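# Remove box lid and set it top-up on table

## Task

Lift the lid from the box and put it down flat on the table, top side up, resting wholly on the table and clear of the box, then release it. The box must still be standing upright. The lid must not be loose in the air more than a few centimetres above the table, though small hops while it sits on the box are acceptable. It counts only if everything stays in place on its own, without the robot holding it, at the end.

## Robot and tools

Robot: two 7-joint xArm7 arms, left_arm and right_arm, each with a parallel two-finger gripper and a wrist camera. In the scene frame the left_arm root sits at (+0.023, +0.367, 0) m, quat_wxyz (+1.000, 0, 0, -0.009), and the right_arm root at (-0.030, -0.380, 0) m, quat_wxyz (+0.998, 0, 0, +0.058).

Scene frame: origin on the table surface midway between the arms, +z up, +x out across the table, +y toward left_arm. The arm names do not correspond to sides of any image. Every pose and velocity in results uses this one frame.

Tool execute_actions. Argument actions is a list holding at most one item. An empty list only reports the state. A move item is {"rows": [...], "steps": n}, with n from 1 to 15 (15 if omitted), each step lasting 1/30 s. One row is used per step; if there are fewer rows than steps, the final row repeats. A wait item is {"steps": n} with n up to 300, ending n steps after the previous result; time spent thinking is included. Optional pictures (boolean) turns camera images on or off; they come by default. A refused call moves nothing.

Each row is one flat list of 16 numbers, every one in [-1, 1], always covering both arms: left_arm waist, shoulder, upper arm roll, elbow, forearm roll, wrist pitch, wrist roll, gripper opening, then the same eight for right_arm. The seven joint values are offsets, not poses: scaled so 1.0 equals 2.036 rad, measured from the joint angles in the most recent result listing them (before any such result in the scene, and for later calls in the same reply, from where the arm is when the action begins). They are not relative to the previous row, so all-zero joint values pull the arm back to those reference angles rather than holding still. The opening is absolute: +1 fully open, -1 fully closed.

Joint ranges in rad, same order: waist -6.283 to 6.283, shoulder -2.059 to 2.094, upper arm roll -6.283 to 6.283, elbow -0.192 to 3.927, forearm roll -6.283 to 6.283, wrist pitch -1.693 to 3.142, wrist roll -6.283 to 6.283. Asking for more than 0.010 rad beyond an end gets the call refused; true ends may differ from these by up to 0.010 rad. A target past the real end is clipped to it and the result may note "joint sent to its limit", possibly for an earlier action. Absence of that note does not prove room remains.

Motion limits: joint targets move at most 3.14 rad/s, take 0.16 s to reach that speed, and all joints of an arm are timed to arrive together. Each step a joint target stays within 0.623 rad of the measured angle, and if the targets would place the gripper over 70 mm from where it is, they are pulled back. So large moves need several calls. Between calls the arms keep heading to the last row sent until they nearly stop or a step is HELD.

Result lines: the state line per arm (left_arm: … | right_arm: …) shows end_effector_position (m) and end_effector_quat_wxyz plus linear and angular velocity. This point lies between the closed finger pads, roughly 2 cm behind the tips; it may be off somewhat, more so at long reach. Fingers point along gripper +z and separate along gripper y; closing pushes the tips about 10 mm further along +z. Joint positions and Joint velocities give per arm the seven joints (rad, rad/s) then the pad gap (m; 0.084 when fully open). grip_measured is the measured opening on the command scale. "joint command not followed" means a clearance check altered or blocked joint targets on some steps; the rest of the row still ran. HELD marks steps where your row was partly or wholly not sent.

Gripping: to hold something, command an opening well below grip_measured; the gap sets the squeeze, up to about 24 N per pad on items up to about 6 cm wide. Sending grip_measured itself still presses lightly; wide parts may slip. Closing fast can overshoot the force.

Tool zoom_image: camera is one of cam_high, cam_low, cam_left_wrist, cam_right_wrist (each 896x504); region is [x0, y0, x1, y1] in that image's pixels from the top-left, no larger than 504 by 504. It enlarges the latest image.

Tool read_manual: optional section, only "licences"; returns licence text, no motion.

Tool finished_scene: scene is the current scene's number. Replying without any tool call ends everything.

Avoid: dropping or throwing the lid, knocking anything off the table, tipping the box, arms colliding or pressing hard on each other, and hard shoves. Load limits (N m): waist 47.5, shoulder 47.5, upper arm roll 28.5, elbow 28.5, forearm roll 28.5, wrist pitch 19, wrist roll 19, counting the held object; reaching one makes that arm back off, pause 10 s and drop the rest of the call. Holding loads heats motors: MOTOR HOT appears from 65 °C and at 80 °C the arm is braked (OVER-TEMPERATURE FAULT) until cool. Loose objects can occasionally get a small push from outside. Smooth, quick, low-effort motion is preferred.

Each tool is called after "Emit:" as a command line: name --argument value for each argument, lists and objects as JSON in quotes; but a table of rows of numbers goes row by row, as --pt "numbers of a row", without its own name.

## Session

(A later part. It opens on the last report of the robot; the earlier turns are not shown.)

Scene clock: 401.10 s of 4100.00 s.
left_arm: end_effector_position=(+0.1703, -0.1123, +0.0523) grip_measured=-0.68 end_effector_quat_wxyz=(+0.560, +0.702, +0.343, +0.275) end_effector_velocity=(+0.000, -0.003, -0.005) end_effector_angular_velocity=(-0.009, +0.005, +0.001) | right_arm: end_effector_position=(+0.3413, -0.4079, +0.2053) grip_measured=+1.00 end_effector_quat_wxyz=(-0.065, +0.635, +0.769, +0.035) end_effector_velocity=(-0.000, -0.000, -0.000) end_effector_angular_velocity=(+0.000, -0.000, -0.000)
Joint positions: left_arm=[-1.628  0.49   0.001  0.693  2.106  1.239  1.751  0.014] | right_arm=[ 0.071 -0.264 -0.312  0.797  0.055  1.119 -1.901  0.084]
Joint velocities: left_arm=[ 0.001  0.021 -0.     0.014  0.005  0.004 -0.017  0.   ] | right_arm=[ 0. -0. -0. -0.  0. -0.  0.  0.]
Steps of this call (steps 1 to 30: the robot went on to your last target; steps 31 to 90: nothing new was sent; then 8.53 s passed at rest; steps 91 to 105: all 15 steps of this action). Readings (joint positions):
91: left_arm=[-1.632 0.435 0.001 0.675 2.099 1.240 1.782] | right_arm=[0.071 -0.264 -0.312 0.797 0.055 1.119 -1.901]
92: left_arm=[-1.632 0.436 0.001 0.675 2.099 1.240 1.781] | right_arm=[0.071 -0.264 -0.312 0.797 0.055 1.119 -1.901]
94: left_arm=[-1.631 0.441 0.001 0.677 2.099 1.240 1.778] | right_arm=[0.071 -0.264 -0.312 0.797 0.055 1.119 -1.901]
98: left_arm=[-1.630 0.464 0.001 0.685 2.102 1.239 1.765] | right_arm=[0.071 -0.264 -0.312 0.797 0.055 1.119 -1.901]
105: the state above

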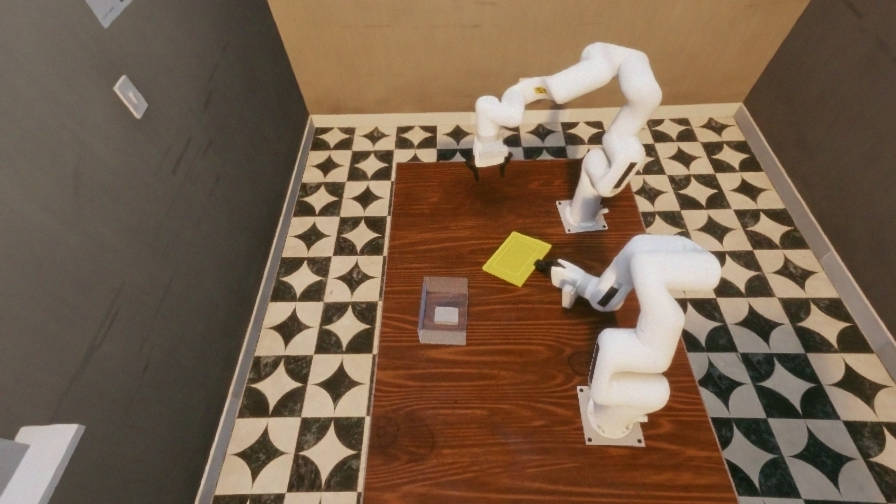

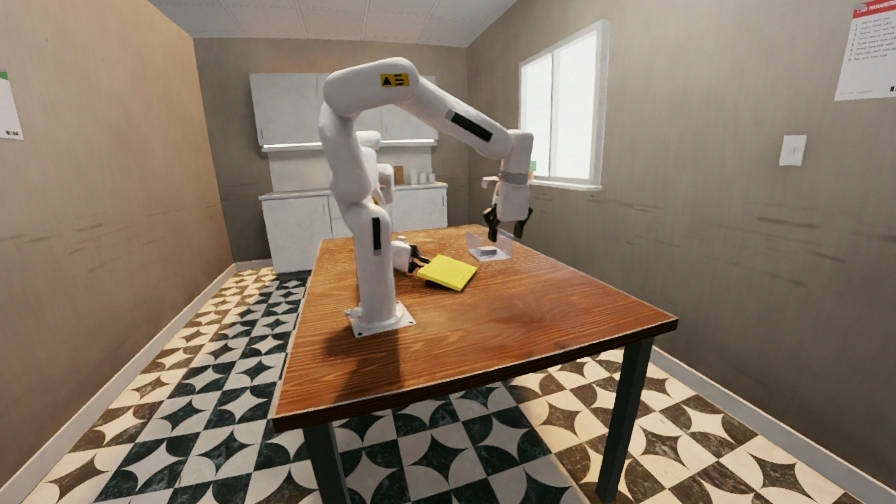

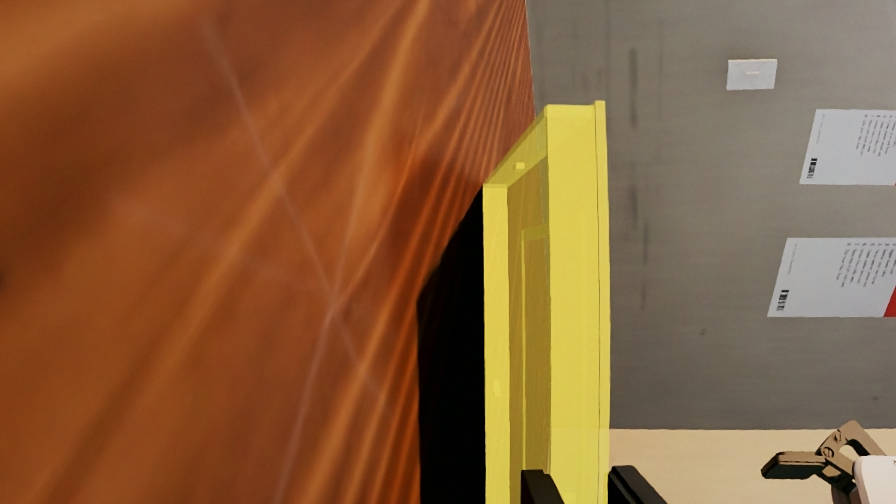

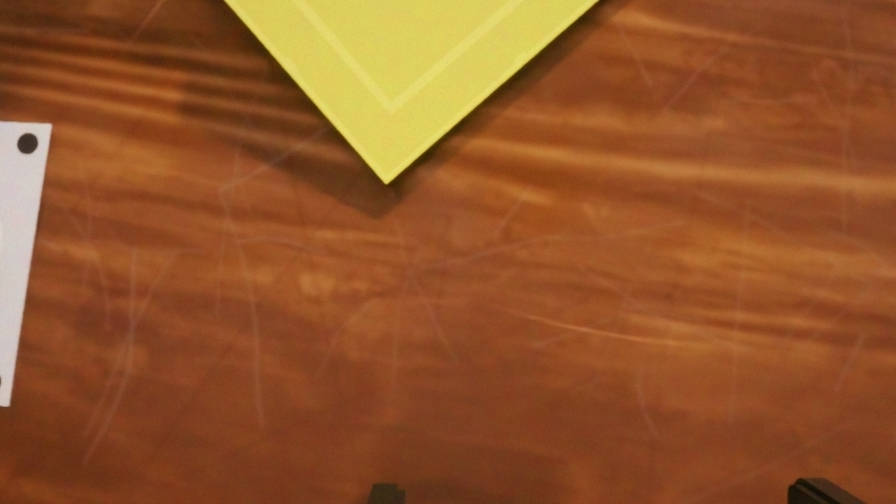

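Emit:
execute_actions --actions '[{"rows": [ [0,0,0,0,0,0,0,-0.68,0,0,0,0,0,0,0,1], [0,0,0,0,0,0,0,-0.62,0,0,0,0,0,0,0,1], [0,0,0,0,0,0,0,-0.56,0,0,0,0,0,0,0,1], [0,0,0,0,0,0,0,-0.5,0,0,0,0,0,0,0,1] ], "steps": 6}]' --pictures false

Emit:
execute_actions --actions '[{"rows": [ [0.002,-0.0015,0,0.0007,-0.0002,-0.006,0.0024,-0.5,0,0,0,0,0,0,0,1], [0.005,-0.0037,0,0.0017,-0.0004,-0.015,0.006,-0.5,0,0,0,0,0,0,0,1], [0.009,-0.0066,0,0.0031,-0.0007,-0.027,0.0106,-0.5,0,0,0,0,0,0,0,1], [0.0135,-0.01,0,0.0047,-0.0011,-0.04,0.016,-0.5,0,0,0,0,0,0,0,1], [0.018,-0.0132,0,0.0063,-0.0015,-0.053,0.021,-0.5,0,0,0,0,0,0,0,1], [0.0225,-0.0165,0,0.0078,-0.0018,-0.066,0.0265,-0.5,0,0,0,0,0,0,0,1], [0.027,-0.0198,0,0.0094,-0.0022,-0.08,0.032,-0.5,0,0,0,0,0,0,0,1], [0.0315,-0.023,0,0.011,-0.0026,-0.093,0.037,-0.5,0,0,0,0,0,0,0,1], [0.036,-0.0264,0,0.0125,-0.0029,-0.106,0.0424,-0.5,0,0,0,0,0,0,0,1], [0.0405,-0.0297,0,0.0141,-0.0033,-0.12,0.0477,-0.5,0,0,0,0,0,0,0,1], [0.045,-0.033,0,0.0156,-0.0037,-0.133,0.053,-0.5,0,0,0,0,0,0,0,1], [0.0495,-0.0362,0,0.0172,-0.004,-0.146,0.0583,-0.5,0,0,0,0,0,0,0,1], [0.054,-0.0395,0,0.0188,-0.0044,-0.159,0.0636,-0.5,0,0,0,0,0,0,0,1], [0.0575,-0.042,0,0.02,-0.0047,-0.17,0.0677,-0.5,0,0,0,0,0,0,0,1], [0.0601,-0.044,0,0.0209,-0.0049,-0.1775,0.0708,-0.5,0,0,0,0,0,0,0,1] ]}]' --pictures false

Emit:
execute_actions --actions '[{"steps": 10}]'

Scene clock: 430.43 s of 4100.00 s.
left_arm: end_effector_position=(+0.1702, -0.1122, +0.0521) grip_measured=-0.56 end_effector_quat_wxyz=(+0.560, +0.702, +0.344, +0.275) end_effector_velocity=(-0.001, +0.001, -0.000) end_effector_angular_velocity=(+0.002, +0.000, -0.000) | right_arm: end_effector_position=(+0.3413, -0.4079, +0.2053) grip_measured=+1.00 end_effector_quat_wxyz=(-0.065, +0.635, +0.769, +0.035) end_effector_velocity=(-0.000, +0.000, -0.000) end_effector_angular_velocity=(-0.000, +0.000, +0.000)
Joint positions: left_arm=[-1.628  0.49   0.001  0.693  2.106  1.239  1.751  0.02 ] | right_arm=[ 0.071 -0.264 -0.312  0.797  0.055  1.119 -1.901  0.084]
Joint velocities: left_arm=[-0.001 -0.001 -0.001 -0.003 -0.001 -0.     0.     0.031] | right_arm=[ 0. -0.  0. -0. -0.  0. -0. -0.]
Steps of this call (steps 1 to 15: the robot went on to your last target; steps 16 to 90: nothing new was sent; then 26.13 s passed at rest; steps 91 to 96: all 6 steps of this action). Readings (joint positions):
91: left_arm=[-1.628 0.492 0.001 0.694 2.106 1.239 1.750] | right_arm=[0.071 -0.264 -0.312 0.797 0.055 1.119 -1.901]
92: left_arm=[-1.628 0.491 0.001 0.694 2.106 1.239 1.750] | right_arm=[0.071 -0.264 -0.312 0.797 0.055 1.119 -1.901]
94: left_arm=[-1.628 0.491 0.001 0.693 2.106 1.239 1.750] | right_arm=[0.071 -0.264 -0.312 0.797 0.055 1.119 -1.901]
96: the state above

Scene clock: 430.93 s of 4100.00 s.
left_arm: end_effector_position=(+0.1725, -0.1148, +0.0371) grip_measured=-0.52 end_effector_quat_wxyz=(+0.481, +0.757, +0.373, +0.238) end_effector_velocity=(-0.008, -0.009, -0.022) end_effector_angular_velocity=(+0.312, +0.476, -0.046) | right_arm: end_effector_position=(+0.3413, -0.4079, +0.2053) grip_measured=+1.00 end_effector_quat_wxyz=(-0.065, +0.635, +0.769, +0.035) end_effector_velocity=(-0.000, +0.000, -0.000) end_effector_angular_velocity=(+0.000, +0.000, +0.000)
Joint positions: left_arm=[-1.533  0.421  0.001  0.726  2.098  0.959  1.862  0.021] | right_arm=[ 0.071 -0.264 -0.312  0.797  0.055  1.119 -1.901  0.084]
Joint velocities: left_arm=[ 0.264 -0.192  0.     0.093 -0.022 -0.773  0.307 -0.   ] | right_arm=[-0.    -0.     0.    -0.001  0.     0.    -0.     0.   ]
Steps of this call (steps 1 to 15: all 15 steps of this action). Readings (joint positions):
1: left_arm=[-1.628 0.490 0.001 0.693 2.106 1.238 1.751] | right_arm=[0.071 -0.264 -0.312 0.797 0.055 1.119 -1.901]
2: left_arm=[-1.628 0.490 0.001 0.693 2.106 1.236 1.752] | right_arm=[0.071 -0.264 -0.312 0.797 0.055 1.119 -1.901]
4: left_arm=[-1.622 0.486 0.001 0.695 2.105 1.219 1.758] | right_arm=[0.071 -0.264 -0.312 0.797 0.055 1.119 -1.901]
8: left_arm=[-1.596 0.467 0.001 0.704 2.103 1.142 1.789] | right_arm=[0.071 -0.264 -0.312 0.797 0.055 1.119 -1.901]
15: the state above

Scene clock: 431.27 s of 4100.00 s.
left_arm: end_effector_position=(+0.1704, -0.1156, +0.0348) grip_measured=-0.52 end_effector_quat_wxyz=(+0.460, +0.772, +0.378, +0.223) end_effector_velocity=(-0.000, -0.000, -0.001) end_effector_angular_velocity=(+0.003, +0.003, -0.002) | right_arm: end_effector_position=(+0.3413, -0.4079, +0.2053) grip_measured=+1.00 end_effector_quat_wxyz=(-0.065, +0.635, +0.769, +0.035) end_effector_velocity=(+0.000, -0.000, +0.000) end_effector_angular_velocity=(-0.000, -0.001, +0.000)
Joint positions: left_arm=[-1.507  0.401  0.001  0.735  2.096  0.878  1.894  0.021] | right_arm=[ 0.071 -0.264 -0.312  0.797  0.055  1.119 -1.901  0.084]
Joint velocities: left_arm=[ 0.001  0.001  0.001  0.002  0.001 -0.006  0.003  0.   ] | right_arm=[ 0.    -0.     0.     0.001 -0.    -0.    -0.     0.   ]
Steps of this call (steps 1 to 10: the robot went on to your last target). Readings (joint positions):
1: left_arm=[-1.525 0.415 0.001 0.729 2.097 0.934 1.872] | right_arm=[0.071 -0.264 -0.312 0.797 0.055 1.119 -1.901]
2: left_arm=[-1.518 0.409 0.001 0.732 2.097 0.913 1.880] | right_arm=[0.071 -0.264 -0.312 0.797 0.055 1.119 -1.901]
4: left_arm=[-1.509 0.403 0.002 0.735 2.096 0.889 1.890] | right_arm=[0.071 -0.264 -0.312 0.797 0.055 1.119 -1.901]
8: left_arm=[-1.507 0.401 0.001 0.735 2.096 0.879 1.894] | right_arm=[0.071 -0.264 -0.312 0.797 0.055 1.119 -1.901]
10: the state above

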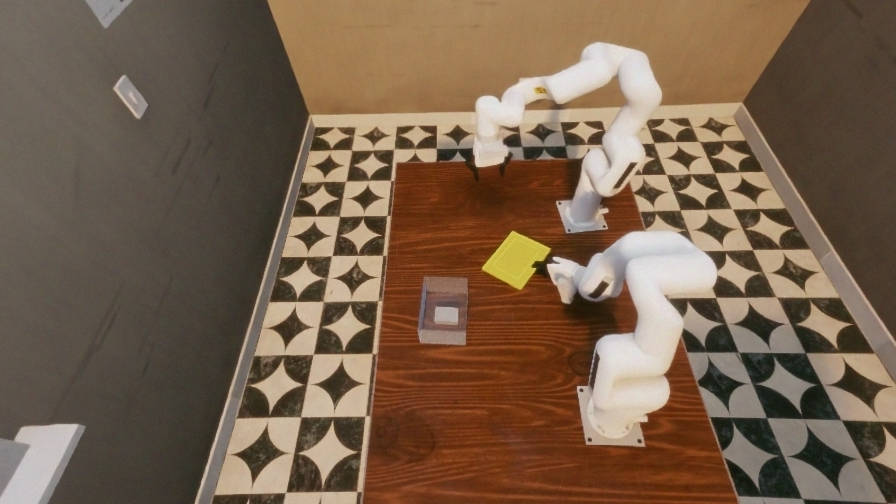

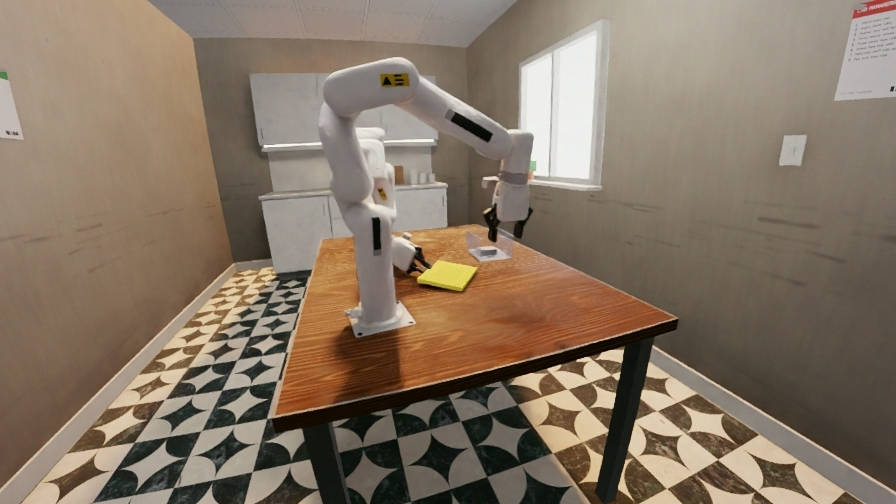

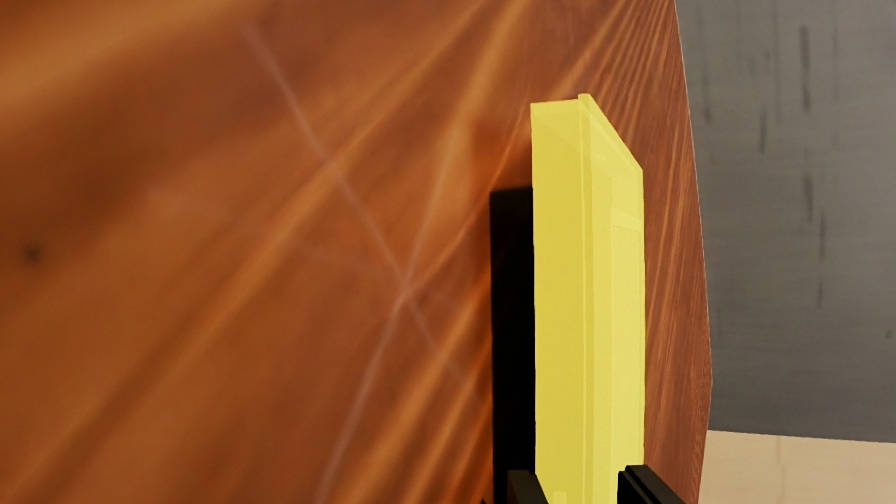

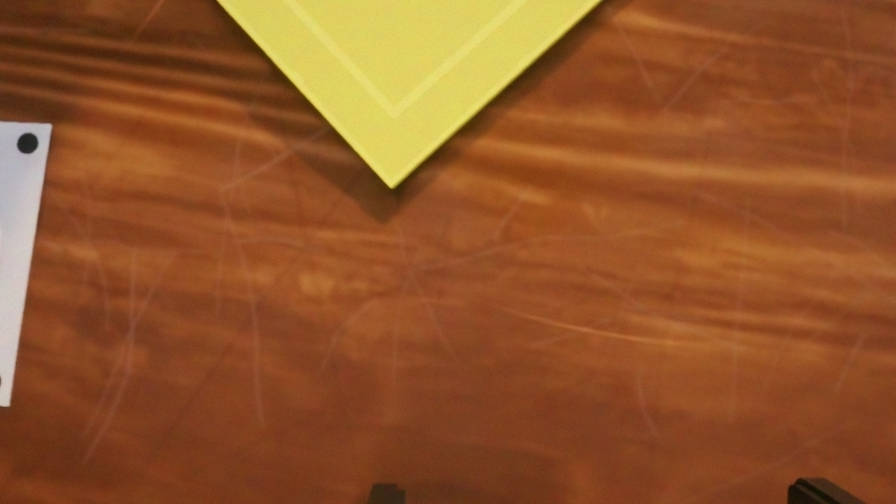

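Emit:
execute_actions --actions '[{"rows": [ [-0.0015,-0.0009,0,-0.0015,-0.0013,0.0007,-0.0002,-0.5,0,0,0,0,0,0,0,1], [-0.004,-0.0023,0,-0.004,-0.0034,0.0018,-0.0006,-0.5,0,0,0,0,0,0,0,1], [-0.007,-0.004,0,-0.007,-0.006,0.0031,-0.001,-0.5,0,0,0,0,0,0,0,1], [-0.01,-0.0058,0,-0.01,-0.0085,0.0045,-0.0014,-0.5,0,0,0,0,0,0,0,1], [-0.013,-0.0076,0,-0.013,-0.011,0.0058,-0.0019,-0.5,0,0,0,0,0,0,0,1], [-0.016,-0.0093,0,-0.016,-0.0135,0.0071,-0.0023,-0.5,0,0,0,0,0,0,0,1], [-0.019,-0.011,0,-0.019,-0.016,0.0085,-0.0027,-0.5,0,0,0,0,0,0,0,1], [-0.022,-0.0128,0,-0.022,-0.0186,0.0098,-0.0032,-0.5,0,0,0,0,0,0,0,1], [-0.025,-0.0146,0,-0.025,-0.021,0.0112,-0.0036,-0.5,0,0,0,0,0,0,0,1], [-0.0278,-0.0162,0,-0.0278,-0.0235,0.0124,-0.004,-0.5,0,0,0,0,0,0,0,1] ]}]'

Scene clock: 448.50 s of 4100.00 s.
left_arm: end_effector_position=(+0.1512, -0.0994, +0.0348) grip_measured=-0.52 end_effector_quat_wxyz=(+0.458, +0.773, +0.376, +0.224) end_effector_velocity=(+0.001, +0.007, +0.003) end_effector_angular_velocity=(-0.006, -0.007, +0.018) | right_arm: end_effector_position=(+0.3413, -0.4079, +0.2053) grip_measured=+1.00 end_effector_quat_wxyz=(-0.065, +0.635, +0.769, +0.035) end_effector_velocity=(+0.000, +0.000, +0.000) end_effector_angular_velocity=(-0.000, -0.000, +0.000)
Joint positions: left_arm=[-1.562  0.369 -0.     0.68   2.049  0.902  1.887  0.021] | right_arm=[ 0.071 -0.264 -0.312  0.797  0.055  1.119 -1.901  0.084]
Joint velocities: left_arm=[-0.02  -0.014  0.012 -0.018 -0.022  0.014 -0.005 -0.   ] | right_arm=[ 0.  0.  0.  0.  0.  0.  0. -0.]
Steps of this call (steps 1 to 30: the robot went on to your last target; steps 31 to 90: nothing new was sent; then 13.73 s passed at rest; steps 91 to 105: all 15 steps of this action). Readings (joint positions):
91: left_arm=[-1.506 0.401 0.001 0.736 2.096 0.877 1.895] | right_arm=[0.071 -0.264 -0.312 0.797 0.055 1.119 -1.901]
92: left_arm=[-1.507 0.401 0.001 0.735 2.095 0.878 1.895] | right_arm=[0.071 -0.264 -0.312 0.797 0.055 1.119 -1.901]
94: left_arm=[-1.512 0.398 0.002 0.730 2.091 0.880 1.894] | right_arm=[0.071 -0.264 -0.312 0.797 0.055 1.119 -1.901]
98: left_arm=[-1.533 0.386 0.001 0.709 2.074 0.889 1.891] | right_arm=[0.071 -0.264 -0.312 0.797 0.055 1.119 -1.901]
105: the state above

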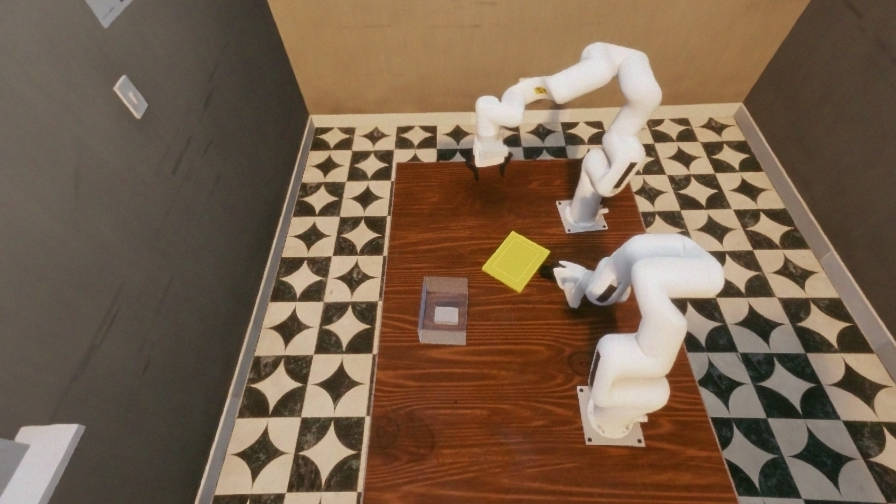

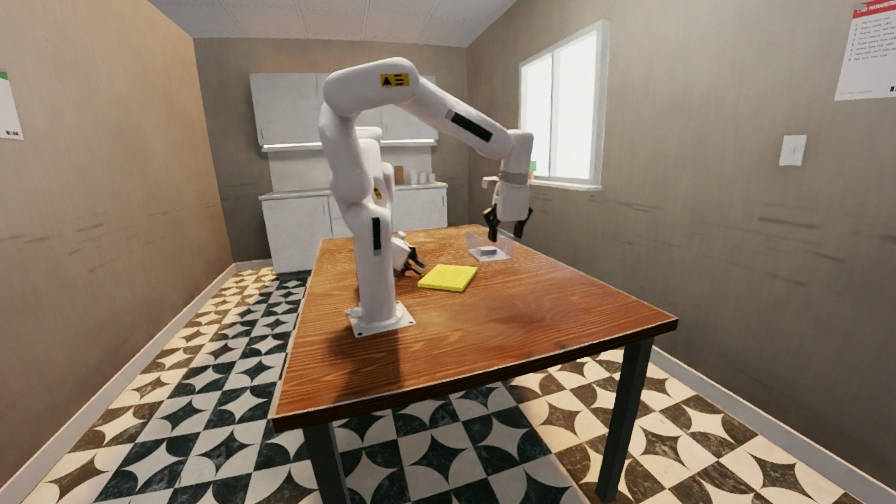

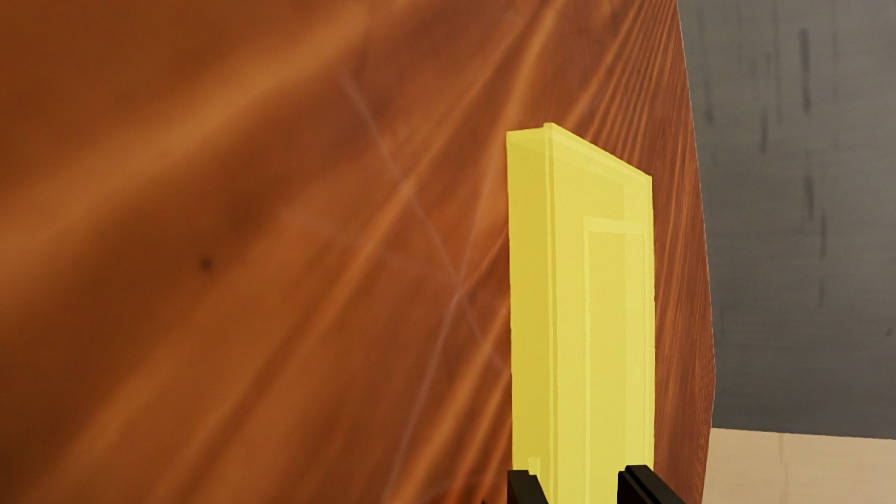

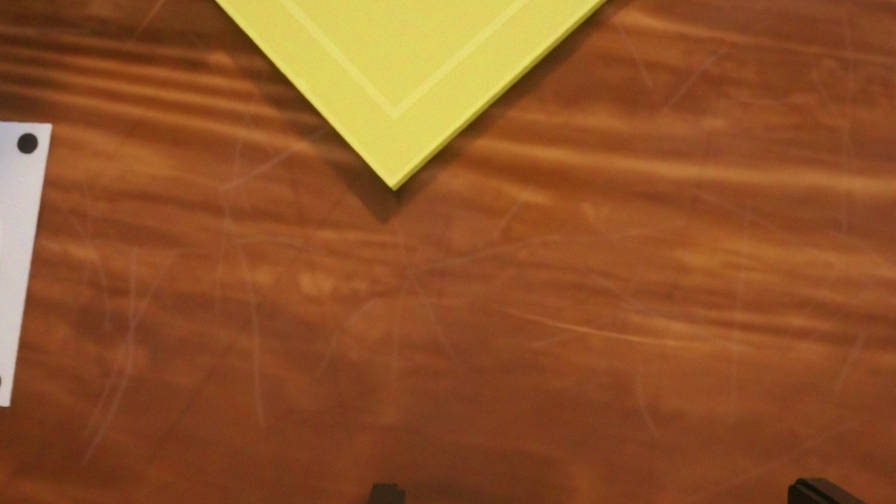

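The lid is flat on the table and clear of both the box and the gripper.

Emit:
finished_scene --scene 1

The scene is finished: the task was done.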